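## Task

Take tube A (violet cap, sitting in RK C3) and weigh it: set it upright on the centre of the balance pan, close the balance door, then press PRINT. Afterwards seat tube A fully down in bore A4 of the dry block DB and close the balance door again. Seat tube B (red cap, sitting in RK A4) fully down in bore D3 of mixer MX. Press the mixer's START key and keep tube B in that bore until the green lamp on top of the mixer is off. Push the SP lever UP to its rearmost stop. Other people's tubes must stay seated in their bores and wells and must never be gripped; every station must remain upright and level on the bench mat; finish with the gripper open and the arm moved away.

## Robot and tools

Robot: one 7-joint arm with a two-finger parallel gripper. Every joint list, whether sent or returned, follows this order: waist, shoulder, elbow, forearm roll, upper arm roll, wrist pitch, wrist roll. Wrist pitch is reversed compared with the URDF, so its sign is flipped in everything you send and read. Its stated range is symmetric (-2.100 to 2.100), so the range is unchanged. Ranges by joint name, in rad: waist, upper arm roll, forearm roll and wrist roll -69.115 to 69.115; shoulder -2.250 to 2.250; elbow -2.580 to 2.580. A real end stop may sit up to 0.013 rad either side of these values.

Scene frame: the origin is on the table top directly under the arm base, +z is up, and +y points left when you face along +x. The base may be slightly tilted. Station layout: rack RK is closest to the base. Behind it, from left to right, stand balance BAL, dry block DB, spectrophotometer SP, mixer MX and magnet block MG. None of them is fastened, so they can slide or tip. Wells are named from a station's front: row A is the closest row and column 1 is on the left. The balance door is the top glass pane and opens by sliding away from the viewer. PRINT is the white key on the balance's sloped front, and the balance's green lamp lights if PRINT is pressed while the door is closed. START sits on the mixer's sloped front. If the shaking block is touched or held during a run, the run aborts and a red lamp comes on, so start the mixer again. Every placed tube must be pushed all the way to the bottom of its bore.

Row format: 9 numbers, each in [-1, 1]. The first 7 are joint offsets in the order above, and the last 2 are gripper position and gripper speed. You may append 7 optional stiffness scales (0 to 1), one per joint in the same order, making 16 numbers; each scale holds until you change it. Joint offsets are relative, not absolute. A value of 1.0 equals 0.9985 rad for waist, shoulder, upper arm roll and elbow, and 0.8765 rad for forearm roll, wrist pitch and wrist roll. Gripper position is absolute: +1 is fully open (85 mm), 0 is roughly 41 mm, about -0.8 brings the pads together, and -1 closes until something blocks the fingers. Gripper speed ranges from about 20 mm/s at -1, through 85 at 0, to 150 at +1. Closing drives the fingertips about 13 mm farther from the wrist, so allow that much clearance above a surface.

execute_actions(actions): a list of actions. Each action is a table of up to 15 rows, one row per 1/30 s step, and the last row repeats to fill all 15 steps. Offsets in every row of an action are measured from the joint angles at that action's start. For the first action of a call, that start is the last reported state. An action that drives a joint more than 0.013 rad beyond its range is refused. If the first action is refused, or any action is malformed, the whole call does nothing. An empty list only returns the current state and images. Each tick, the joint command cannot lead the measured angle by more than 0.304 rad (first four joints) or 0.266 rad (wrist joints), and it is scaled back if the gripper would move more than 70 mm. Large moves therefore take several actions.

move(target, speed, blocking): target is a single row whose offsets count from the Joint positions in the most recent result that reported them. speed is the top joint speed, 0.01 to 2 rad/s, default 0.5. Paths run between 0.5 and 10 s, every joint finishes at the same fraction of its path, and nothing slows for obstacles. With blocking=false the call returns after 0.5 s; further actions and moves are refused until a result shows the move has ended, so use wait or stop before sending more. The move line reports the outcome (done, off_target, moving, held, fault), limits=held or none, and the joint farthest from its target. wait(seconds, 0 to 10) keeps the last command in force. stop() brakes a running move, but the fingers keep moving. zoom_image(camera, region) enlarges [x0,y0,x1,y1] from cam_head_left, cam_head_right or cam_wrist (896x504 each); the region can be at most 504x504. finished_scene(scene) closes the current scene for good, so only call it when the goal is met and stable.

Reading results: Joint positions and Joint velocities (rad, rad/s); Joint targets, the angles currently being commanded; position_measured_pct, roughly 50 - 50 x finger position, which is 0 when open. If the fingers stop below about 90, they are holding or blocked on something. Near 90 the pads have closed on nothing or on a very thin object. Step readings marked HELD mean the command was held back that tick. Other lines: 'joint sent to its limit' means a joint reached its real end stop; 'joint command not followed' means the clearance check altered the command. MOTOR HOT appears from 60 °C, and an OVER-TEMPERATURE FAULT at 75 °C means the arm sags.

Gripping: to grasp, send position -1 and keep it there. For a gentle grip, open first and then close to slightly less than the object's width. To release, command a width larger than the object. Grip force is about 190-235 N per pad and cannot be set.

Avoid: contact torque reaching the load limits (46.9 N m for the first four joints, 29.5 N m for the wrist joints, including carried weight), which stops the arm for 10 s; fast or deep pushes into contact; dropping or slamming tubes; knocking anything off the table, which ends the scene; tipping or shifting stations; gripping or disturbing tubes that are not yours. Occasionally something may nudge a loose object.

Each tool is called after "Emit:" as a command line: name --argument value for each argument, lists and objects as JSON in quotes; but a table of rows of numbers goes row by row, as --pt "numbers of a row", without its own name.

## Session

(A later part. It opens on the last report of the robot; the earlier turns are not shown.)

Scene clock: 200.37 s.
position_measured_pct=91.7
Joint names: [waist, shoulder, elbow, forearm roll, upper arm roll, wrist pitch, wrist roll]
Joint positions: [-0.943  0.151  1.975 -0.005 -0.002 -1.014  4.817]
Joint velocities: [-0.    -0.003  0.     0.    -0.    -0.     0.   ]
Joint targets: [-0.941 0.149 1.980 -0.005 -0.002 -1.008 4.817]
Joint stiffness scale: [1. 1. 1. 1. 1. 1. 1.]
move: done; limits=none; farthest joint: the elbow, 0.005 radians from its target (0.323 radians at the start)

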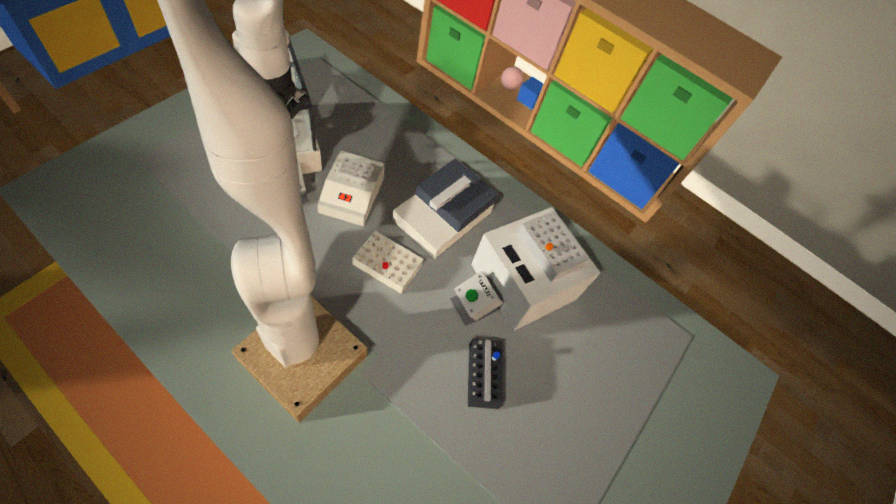

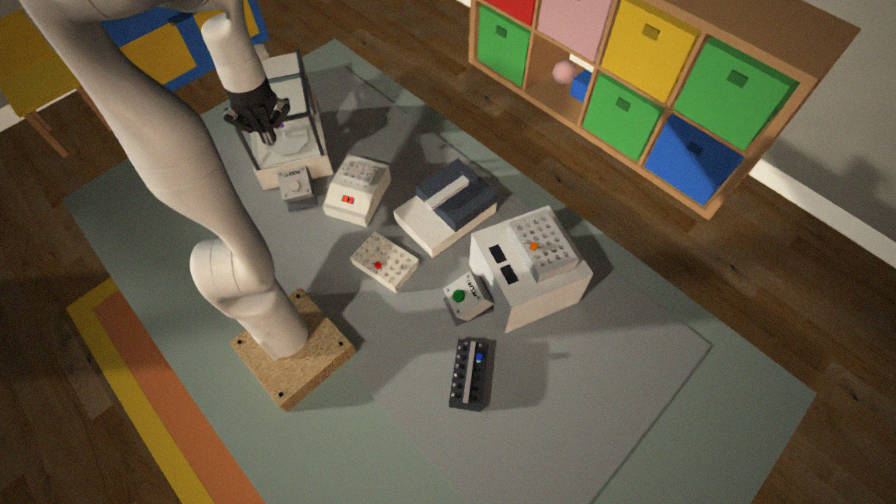

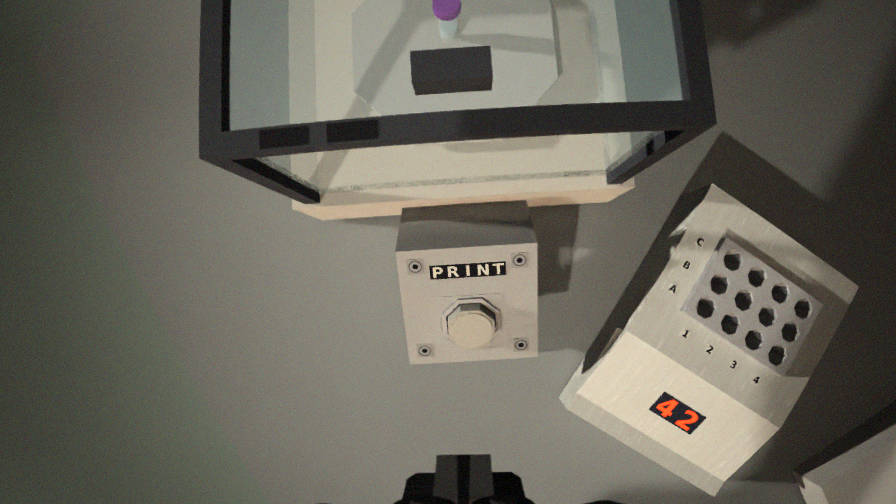

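Emit:
move --target '[-0.012,0.3,0.123,0,0,0.477,0,-1,1]' --speed 0.5

Emit:
zoom_image --camera "cam_head_right" --region '[230,110,350,220]'

Scene clock: 206.60 s.
position_measured_pct=91.7
Joint names: [waist, shoulder, elbow, forearm roll, upper arm roll, wrist pitch, wrist roll]
Joint positions: [-0.953  0.448  2.093 -0.005 -0.002 -0.601  4.817]
Joint velocities: [-0.001  0.002  0.     0.001 -0.    -0.001 -0.   ]
Joint targets: [-0.955 0.451 2.098 -0.005 -0.002 -0.595 4.817]
Joint stiffness scale: [1. 1. 1. 1. 1. 1. 1.]
move: done; limits=none; farthest joint: the wrist pitch, 0.005 radians from its target (0.418 radians at the start)

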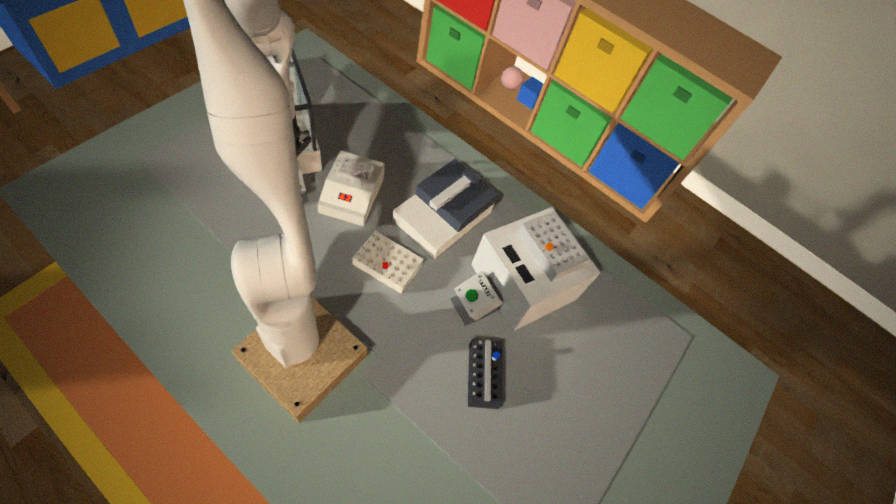

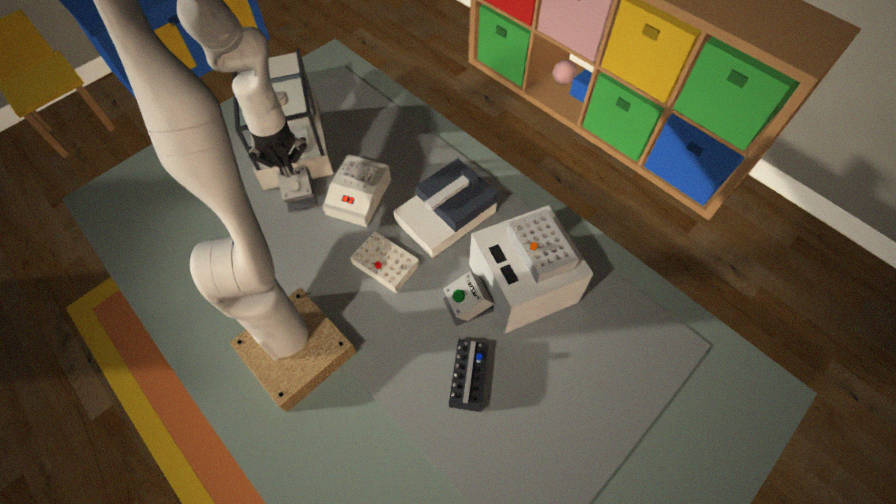

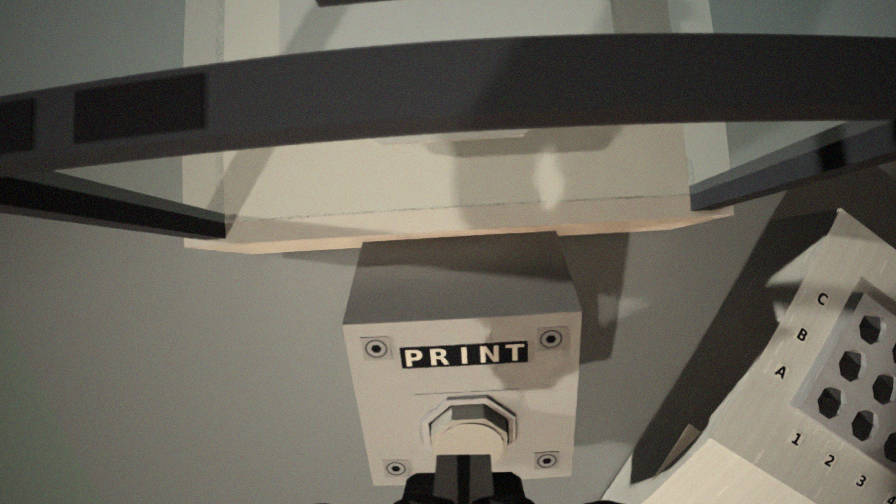

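Region (230, 110, 350, 220) of cam_head_right's 896x504 image, scaled by 4.200, with more detail than that image has; it fills the top 462 rows of this view, and the rest is white.

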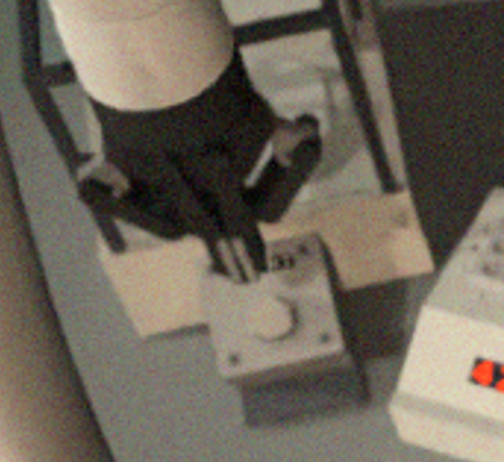

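Emit:
move --target '[0,0.066,0.164,0,0,0.374,0,-1,1]' --speed 0.3

Emit:
zoom_image --camera "cam_head_right" --region '[230,110,350,220]'

Scene clock: 213.57 s.
position_measured_pct=91.7
Joint names: [waist, shoulder, elbow, forearm roll, upper arm roll, wrist pitch, wrist roll]
Joint positions: [-0.953  0.51   2.252 -0.005 -0.002 -0.278  4.817]
Joint velocities: [-0.002  0.002  0.001 -0.001  0.     0.    -0.   ]
Joint targets: [-0.953 0.514 2.257 -0.005 -0.002 -0.273 4.817]
Joint stiffness scale: [1. 1. 1. 1. 1. 1. 1.]
move: done; limits=none; farthest joint: the elbow, 0.005 radians from its target (0.163 radians at the start)

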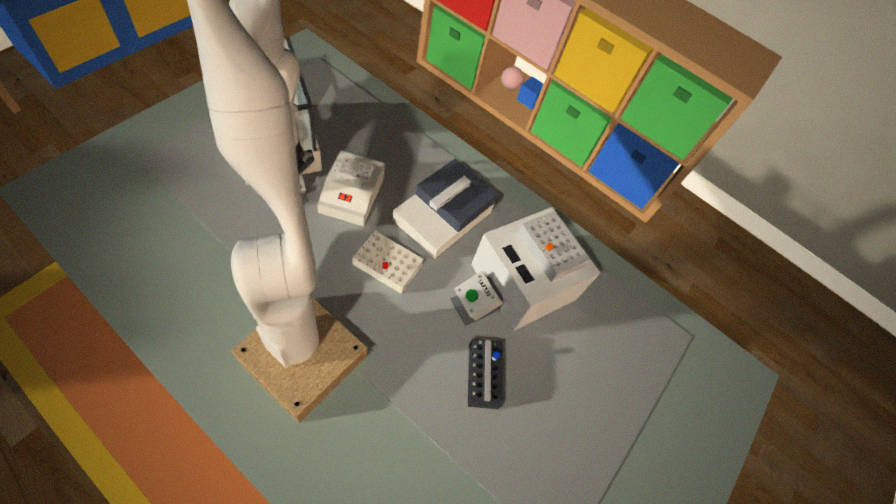

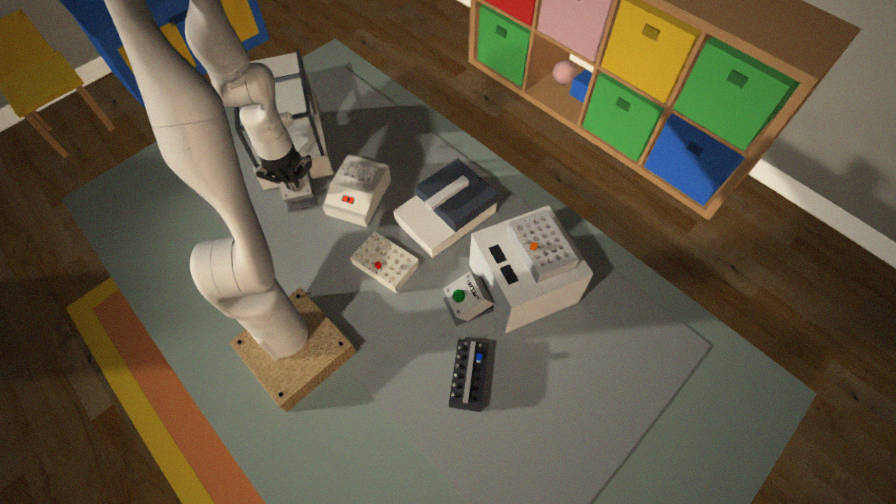

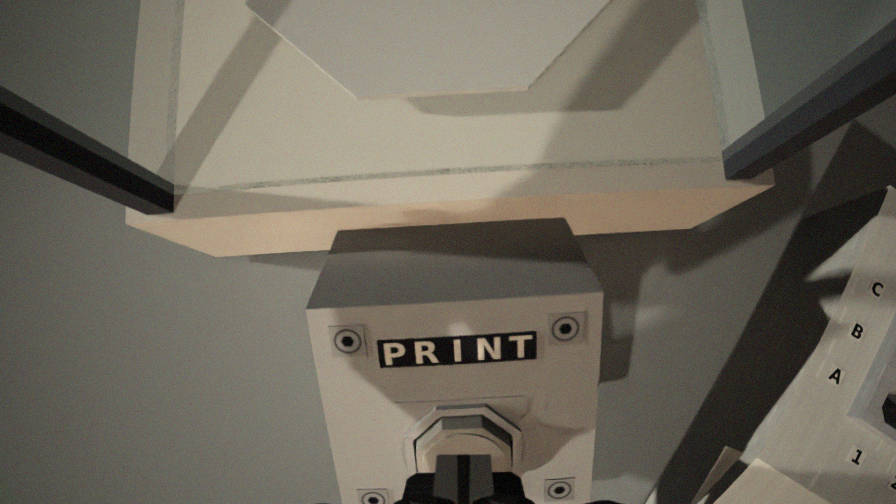

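Region (230, 110, 350, 220) of cam_head_right's 896x504 image, scaled by 4.200, with more detail than that image has; it fills the top 462 rows of this view, and the rest is white.

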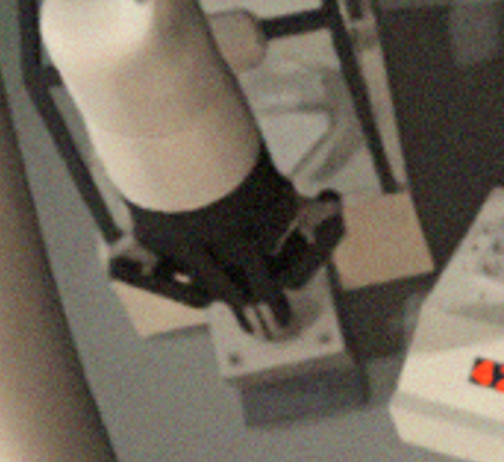

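Emit:
move --target '[0,0.035,0,0,0,0.045,0,-1,1]' --speed 0.05

Scene clock: 218.07 s.
position_measured_pct=91.7
Joint names: [waist, shoulder, elbow, forearm roll, upper arm roll, wrist pitch, wrist roll]
Joint positions: [-0.953  0.527  2.252 -0.005 -0.002 -0.258  4.817]
Joint velocities: [ 0.002 -0.     0.    -0.001  0.001  0.002 -0.001]
Joint targets: [-0.953 0.545 2.252 -0.005 -0.002 -0.239 4.817]
Joint stiffness scale: [1. 1. 1. 1. 1. 1. 1.]
move: off_target; limits=none; farthest joint: the wrist pitch, 0.020 radians from its target (0.040 radians at the start)

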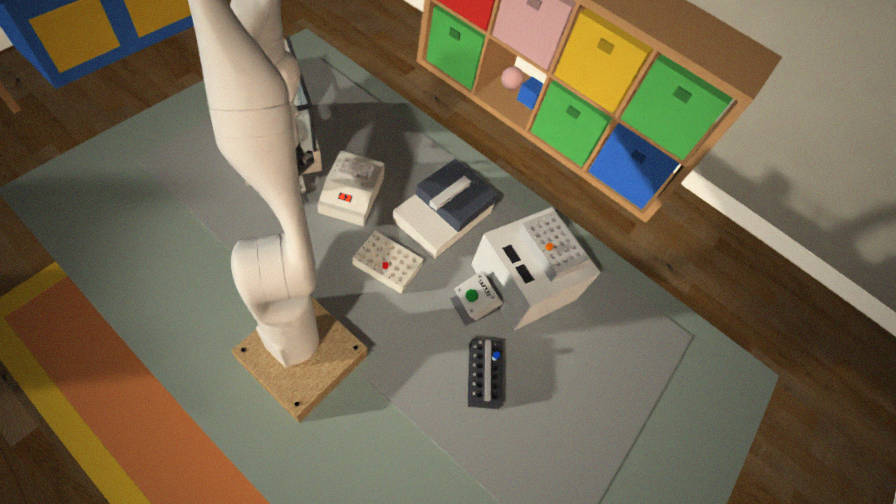

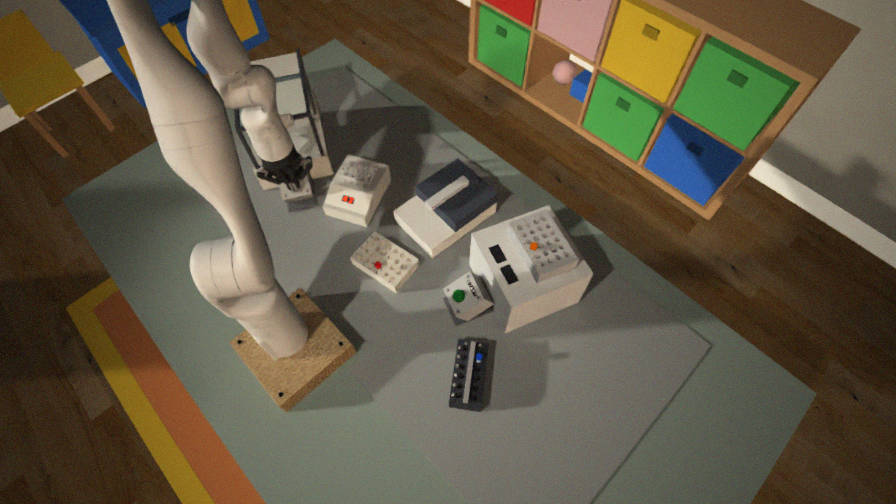

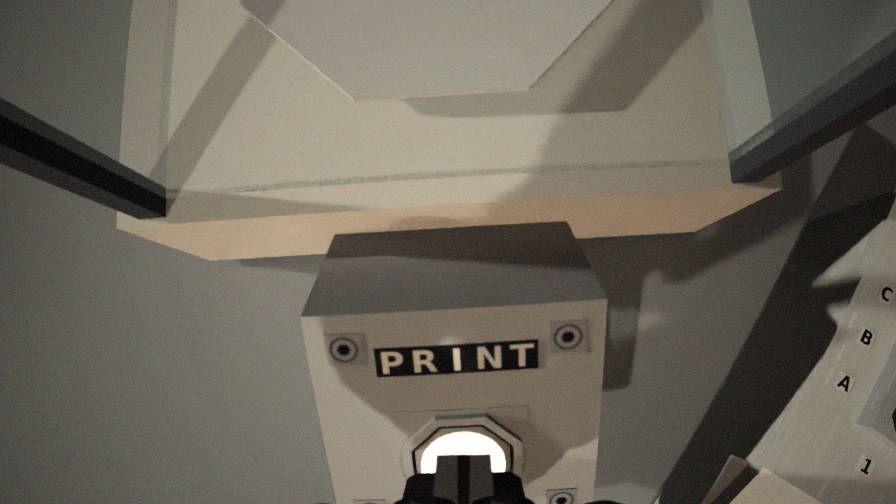

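Pressed. Retreat up to the earlier view pose (.151,1.975,-1.014).

Emit:
move --target '[0,-0.379,-0.282,0,0,-0.868,0,-1,1]' --speed 0.6

Emit:
move --target '[-0.02,0.213,-0.323,0,0,-0.125,0,0,1]' --speed 0.6

Scene clock: 223.13 s.
position_measured_pct=91.7
Joint names: [waist, shoulder, elbow, forearm roll, upper arm roll, wrist pitch, wrist roll]
Joint positions: [-0.953  0.151  1.975 -0.005 -0.002 -1.014  4.817]
Joint velocities: [-0.001 -0.002  0.     0.    -0.001 -0.     0.   ]
Joint targets: [-0.953 0.149 1.971 -0.005 -0.002 -1.019 4.817]
Joint stiffness scale: [1. 1. 1. 1. 1. 1. 1.]
move: done; limits=none; farthest joint: the elbow, 0.005 radians from its target (0.282 radians at the start)

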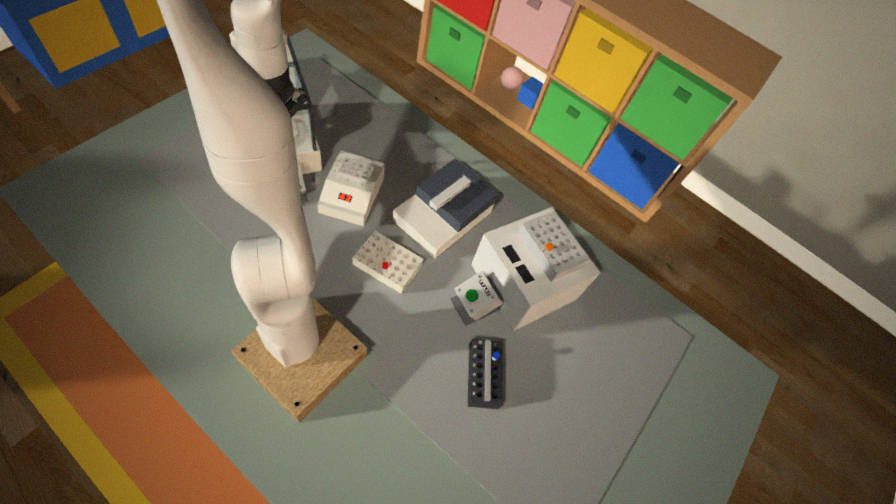

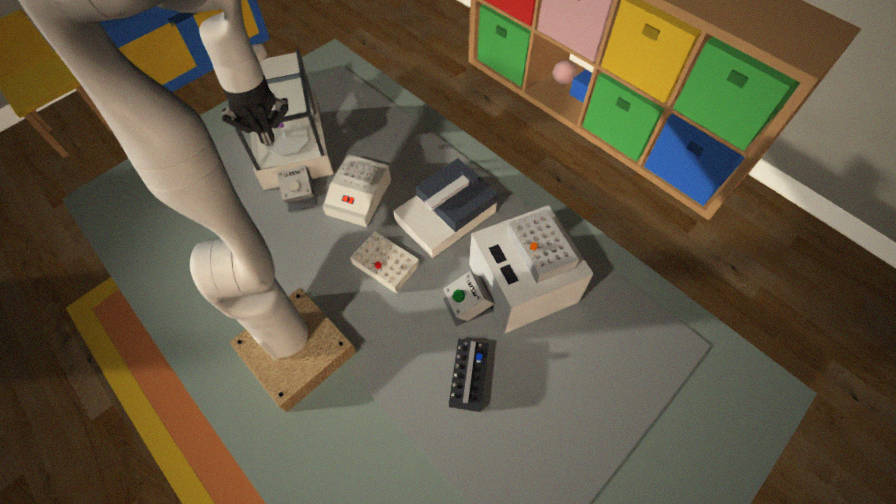

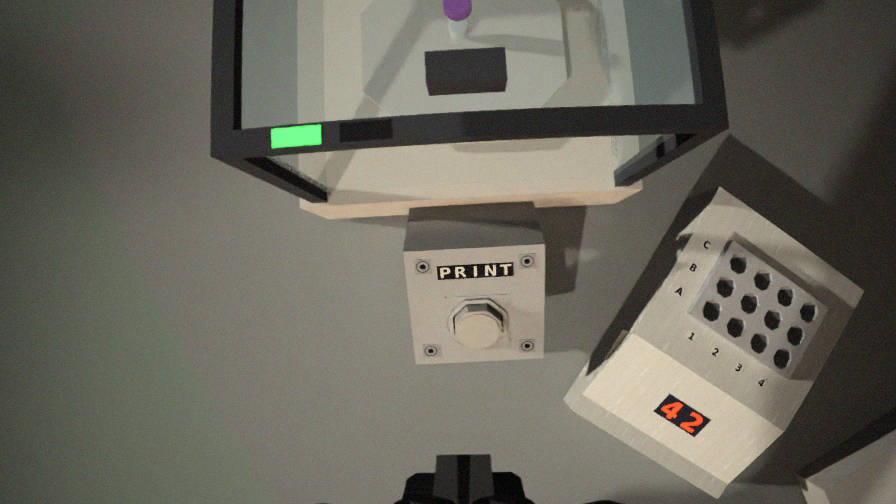

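Scene clock: 224.30 s.
position_measured_pct=50.0
Joint names: [waist, shoulder, elbow, forearm roll, upper arm roll, wrist pitch, wrist roll]
Joint positions: [-0.97   0.362  1.658 -0.005 -0.002 -1.118  4.817]
Joint velocities: [-0.001  0.002 -0.    -0.001  0.001  0.001  0.   ]
Joint targets: [-0.973 0.364 1.653 -0.005 -0.002 -1.123 4.817]
Joint stiffness scale: [1. 1. 1. 1. 1. 1. 1.]
move: done; limits=none; farthest joint: the elbow, 0.005 radians from its target (0.323 radians at the start)

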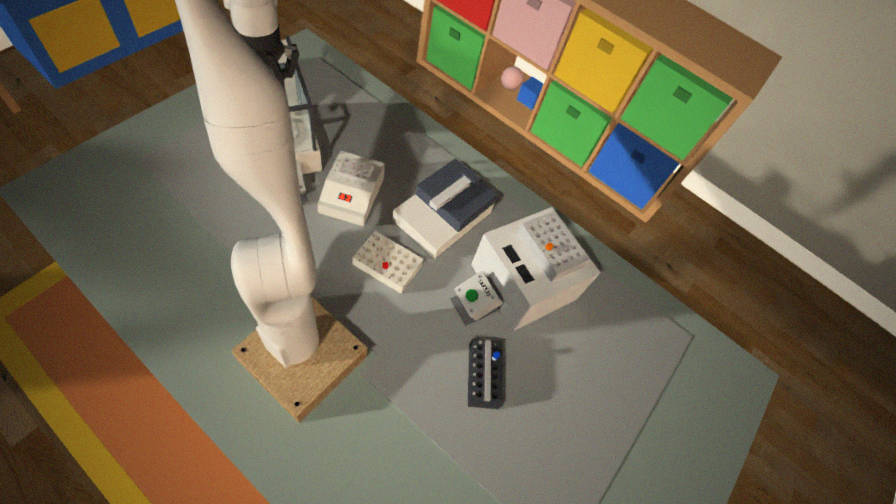

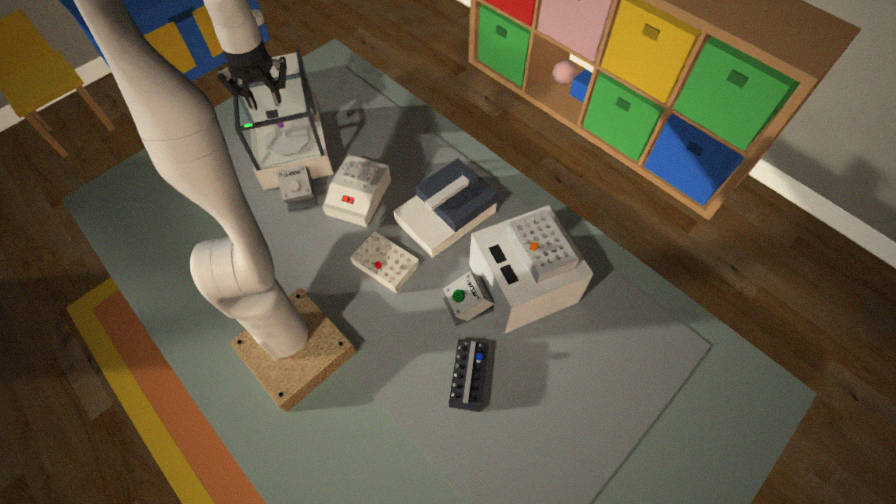

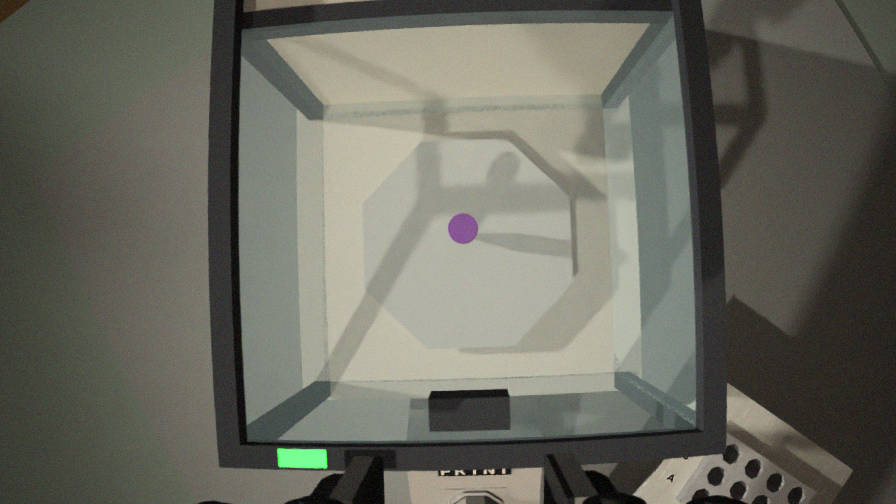

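Emit:
move --target '[0,0.083,-0.009,0,0,0.088,0,0,1]' --speed 0.2

Emit:
move --target '[0,0,0,0,0,0,0,-0.4,0]'

Emit:
move --target '[-0.016,0.127,-0.225,0,0,-0.113,-0.026,-0.4,0]' --speed 0.2

Emit:
move --target '[-0.013,0.146,-0.275,0,0,-0.157,-0.025,-0.4,0]' --speed 0.2

Emit:
move --target '[0,0,0,0,0,0,0,0,1]'

Scene clock: 232.83 s.
position_measured_pct=50.0
Joint names: [waist, shoulder, elbow, forearm roll, upper arm roll, wrist pitch, wrist roll]
Joint positions: [-0.97   0.442  1.654 -0.005 -0.002 -1.046  4.817]
Joint velocities: [-0.002  0.002 -0.    -0.     0.     0.     0.   ]
Joint targets: [-0.970 0.444 1.649 -0.005 -0.002 -1.041 4.817]
Joint stiffness scale: [1. 1. 1. 1. 1. 1. 1.]
move: done; limits=none; farthest joint: the elbow, 0.005 radians from its target (0.009 radians at the start)

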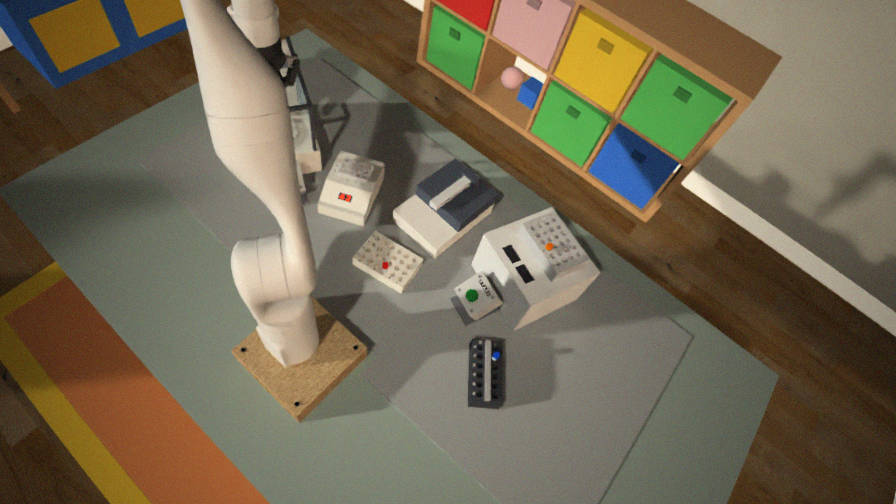

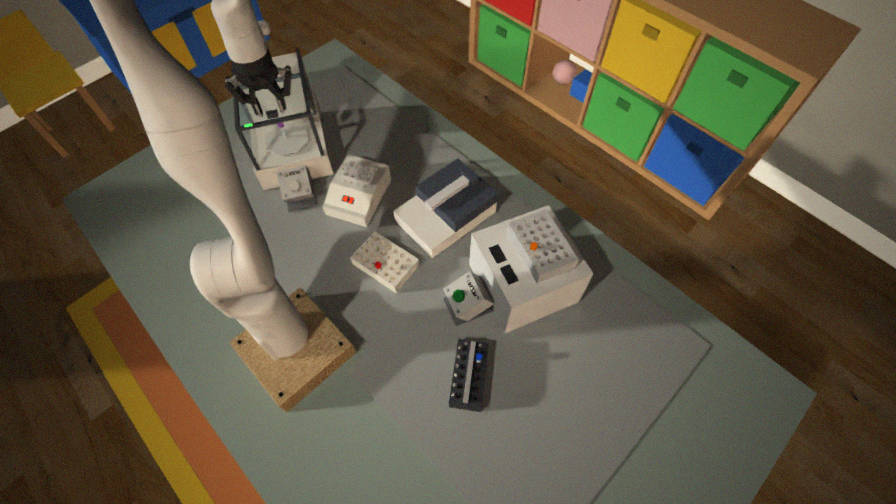

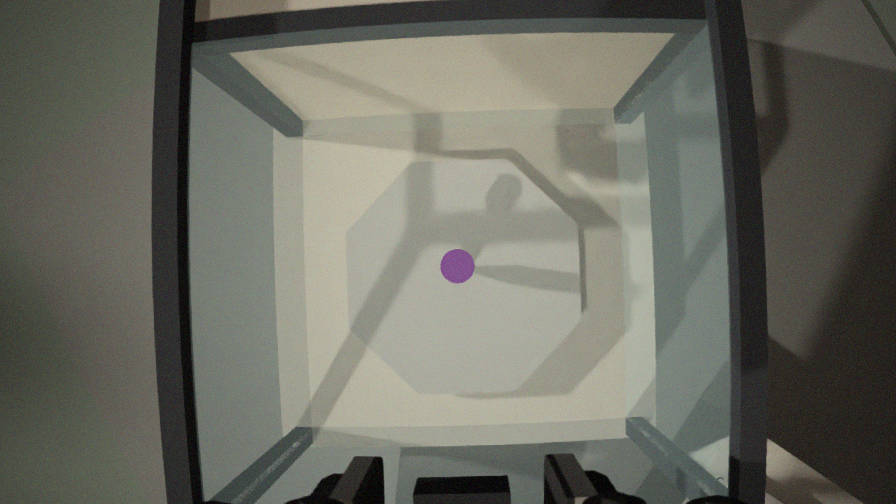

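Scene clock: 233.33 s.
position_measured_pct=67.9
Joint names: [waist, shoulder, elbow, forearm roll, upper arm roll, wrist pitch, wrist roll]
Joint positions: [-0.97   0.442  1.654 -0.005 -0.002 -1.046  4.817]
Joint velocities: [-0.     0.001 -0.001 -0.001 -0.     0.     0.   ]
Joint targets: [-0.970 0.442 1.654 -0.005 -0.002 -1.046 4.817]
Joint stiffness scale: [1. 1. 1. 1. 1. 1. 1.]
move: done; limits=none; farthest joint: the waist, 0.000 radians from its target (0.000 radians at the start)

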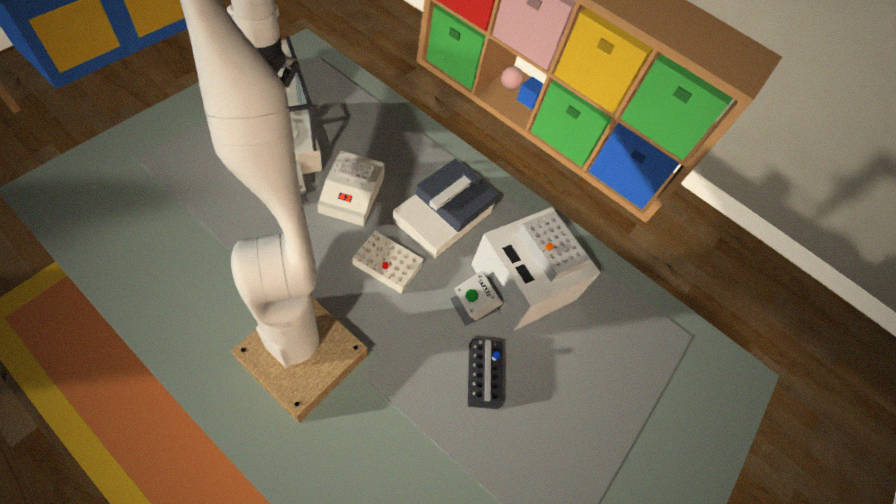

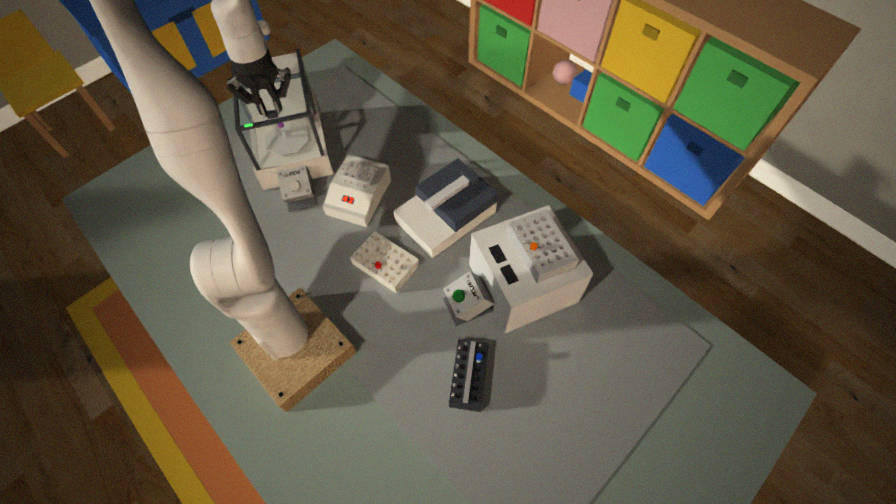

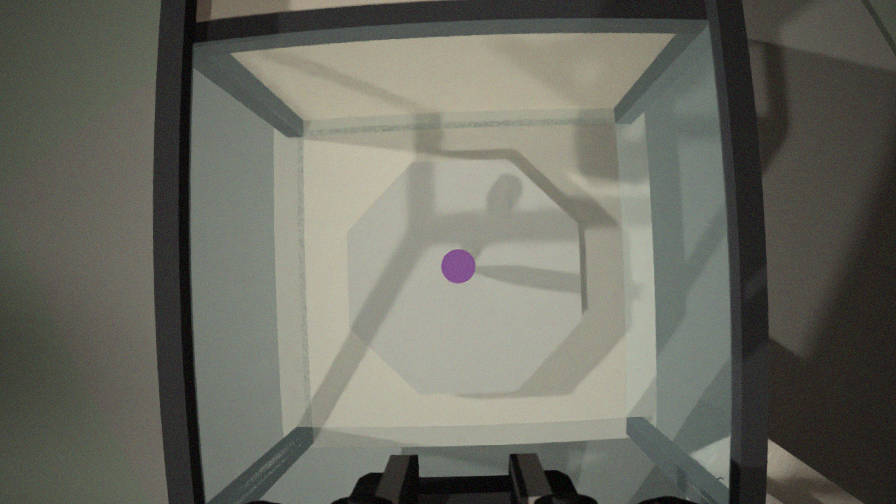

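Scene clock: 234.90 s.
position_measured_pct=67.9
Joint names: [waist, shoulder, elbow, forearm roll, upper arm roll, wrist pitch, wrist roll]
Joint positions: [-0.983  0.566  1.434 -0.005 -0.002 -1.141  4.803]
Joint velocities: [-0.001  0.001 -0.001 -0.    -0.    -0.001  0.   ]
Joint targets: [-0.986 0.569 1.429 -0.005 -0.002 -1.145 4.794]
Joint stiffness scale: [1. 1. 1. 1. 1. 1. 1.]
move: done; limits=none; farthest joint: the wrist roll, 0.008 radians from its target (0.022 radians at the start)

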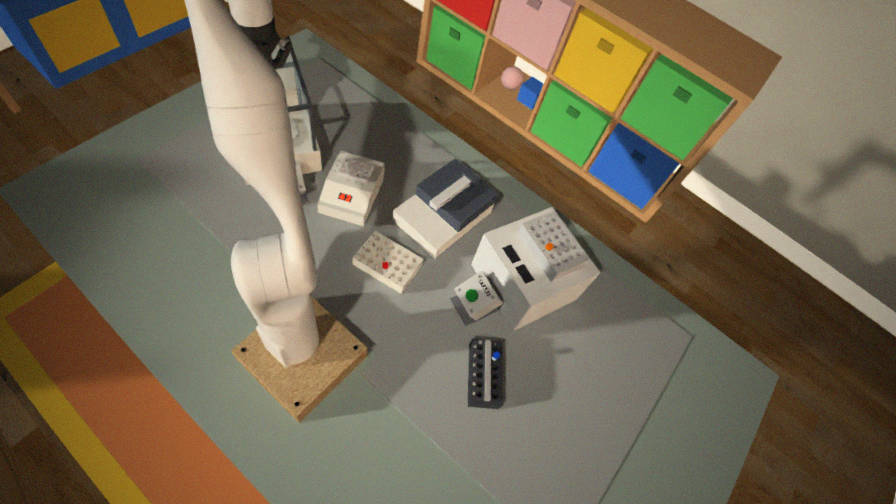

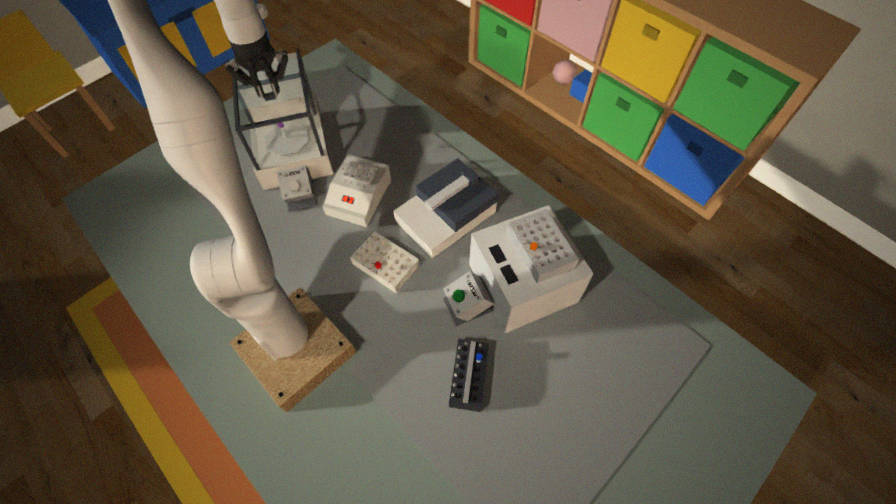

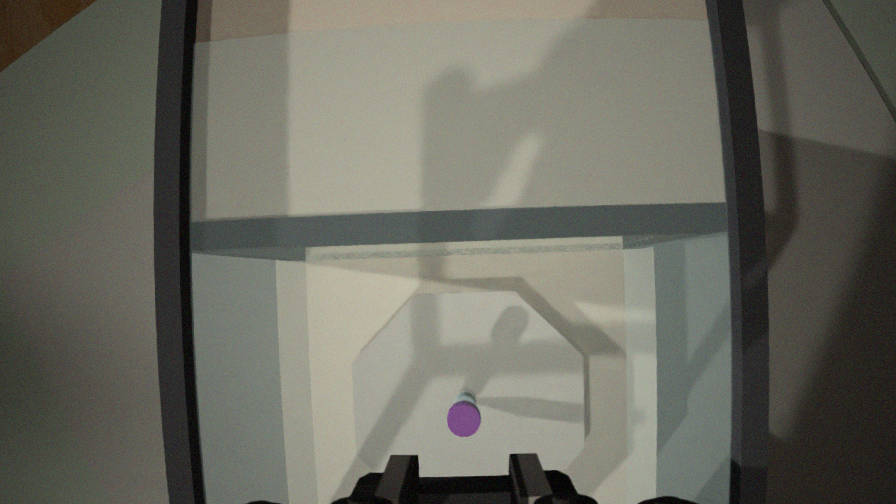

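Scene clock: 236.70 s.
position_measured_pct=67.9
Joint names: [waist, shoulder, elbow, forearm roll, upper arm roll, wrist pitch, wrist roll]
Joint positions: [-0.993  0.708  1.165 -0.005 -0.002 -1.275  4.79 ]
Joint velocities: [-0.001  0.001 -0.001 -0.    -0.    -0.002  0.   ]
Joint targets: [-0.996 0.711 1.159 -0.005 -0.002 -1.279 4.781]
Joint stiffness scale: [1. 1. 1. 1. 1. 1. 1.]
move: done; limits=none; farthest joint: the wrist roll, 0.009 radians from its target (0.022 radians at the start)

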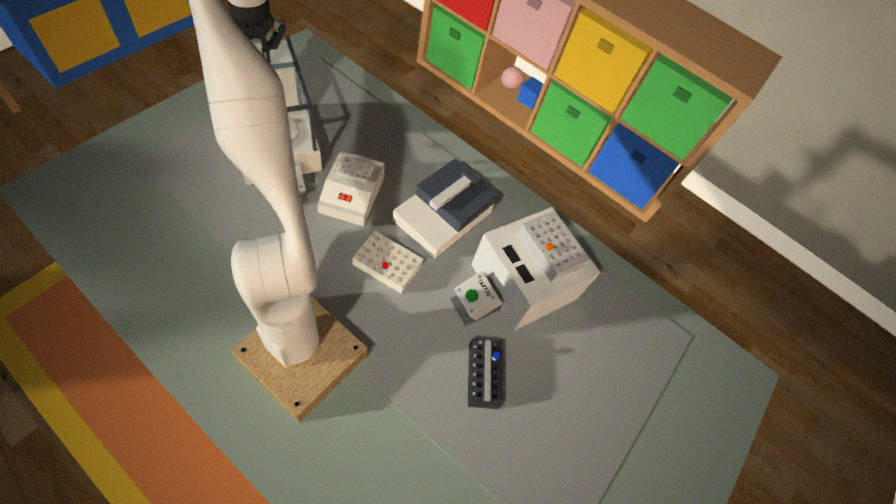

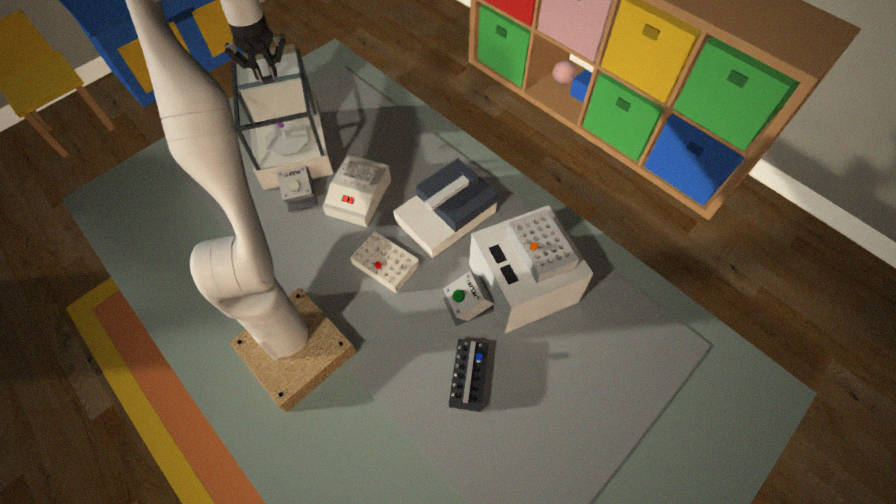

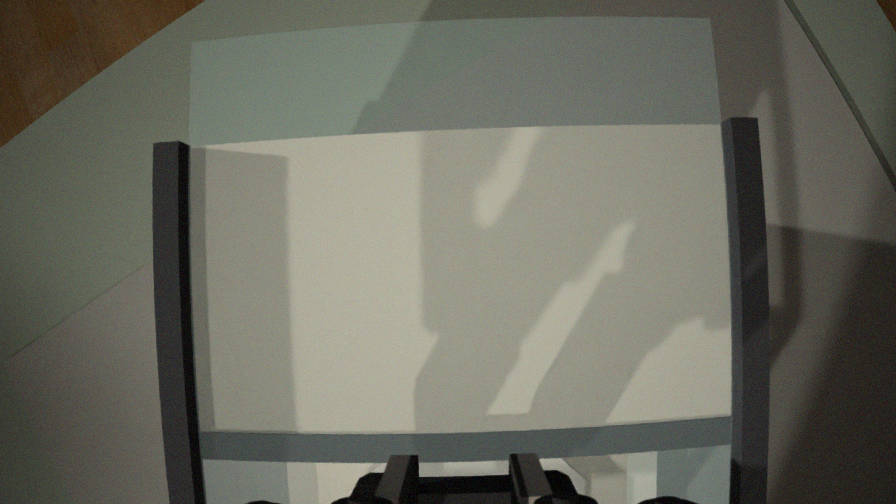

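Scene clock: 237.20 s.
position_measured_pct=50.0
Joint names: [waist, shoulder, elbow, forearm roll, upper arm roll, wrist pitch, wrist roll]
Joint positions: [-0.993  0.708  1.165 -0.005 -0.002 -1.275  4.79 ]
Joint velocities: [-0.     0.    -0.    -0.001 -0.    -0.001 -0.001]
Joint targets: [-0.993 0.708 1.165 -0.005 -0.002 -1.275 4.790]
Joint stiffness scale: [1. 1. 1. 1. 1. 1. 1.]
move: done; limits=none; farthest joint: the waist, 0.000 radians from its target (0.000 radians at the start)

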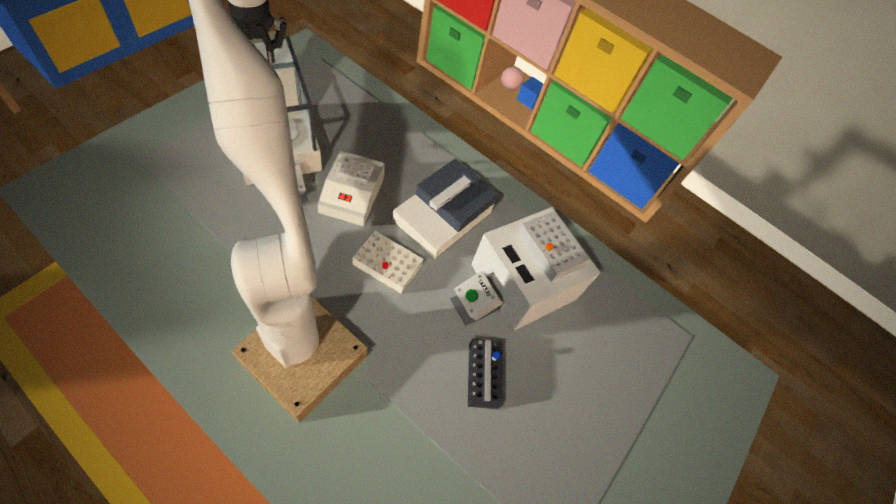

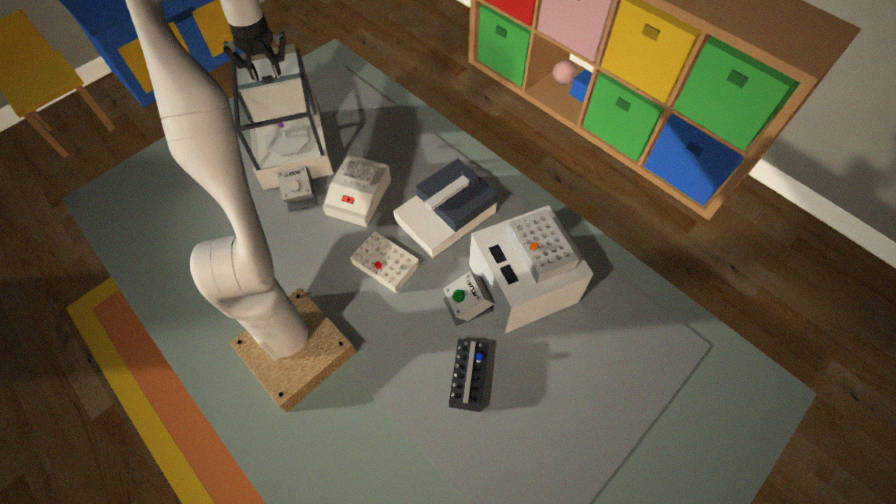

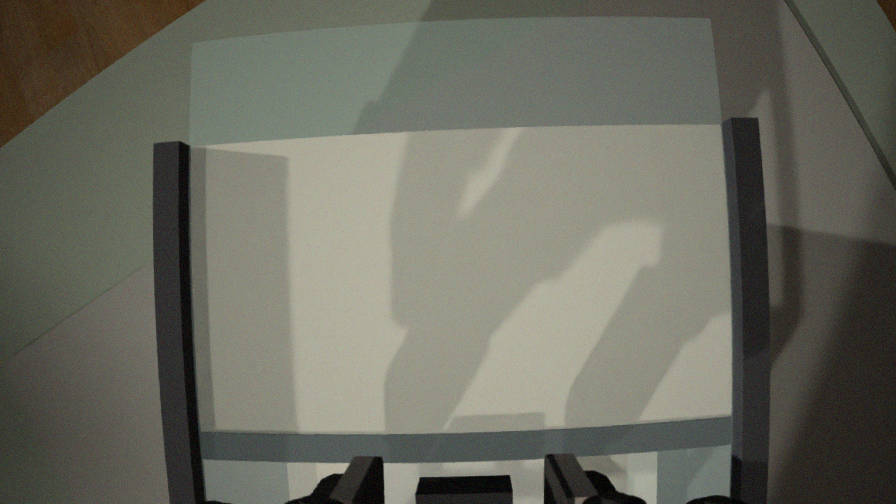

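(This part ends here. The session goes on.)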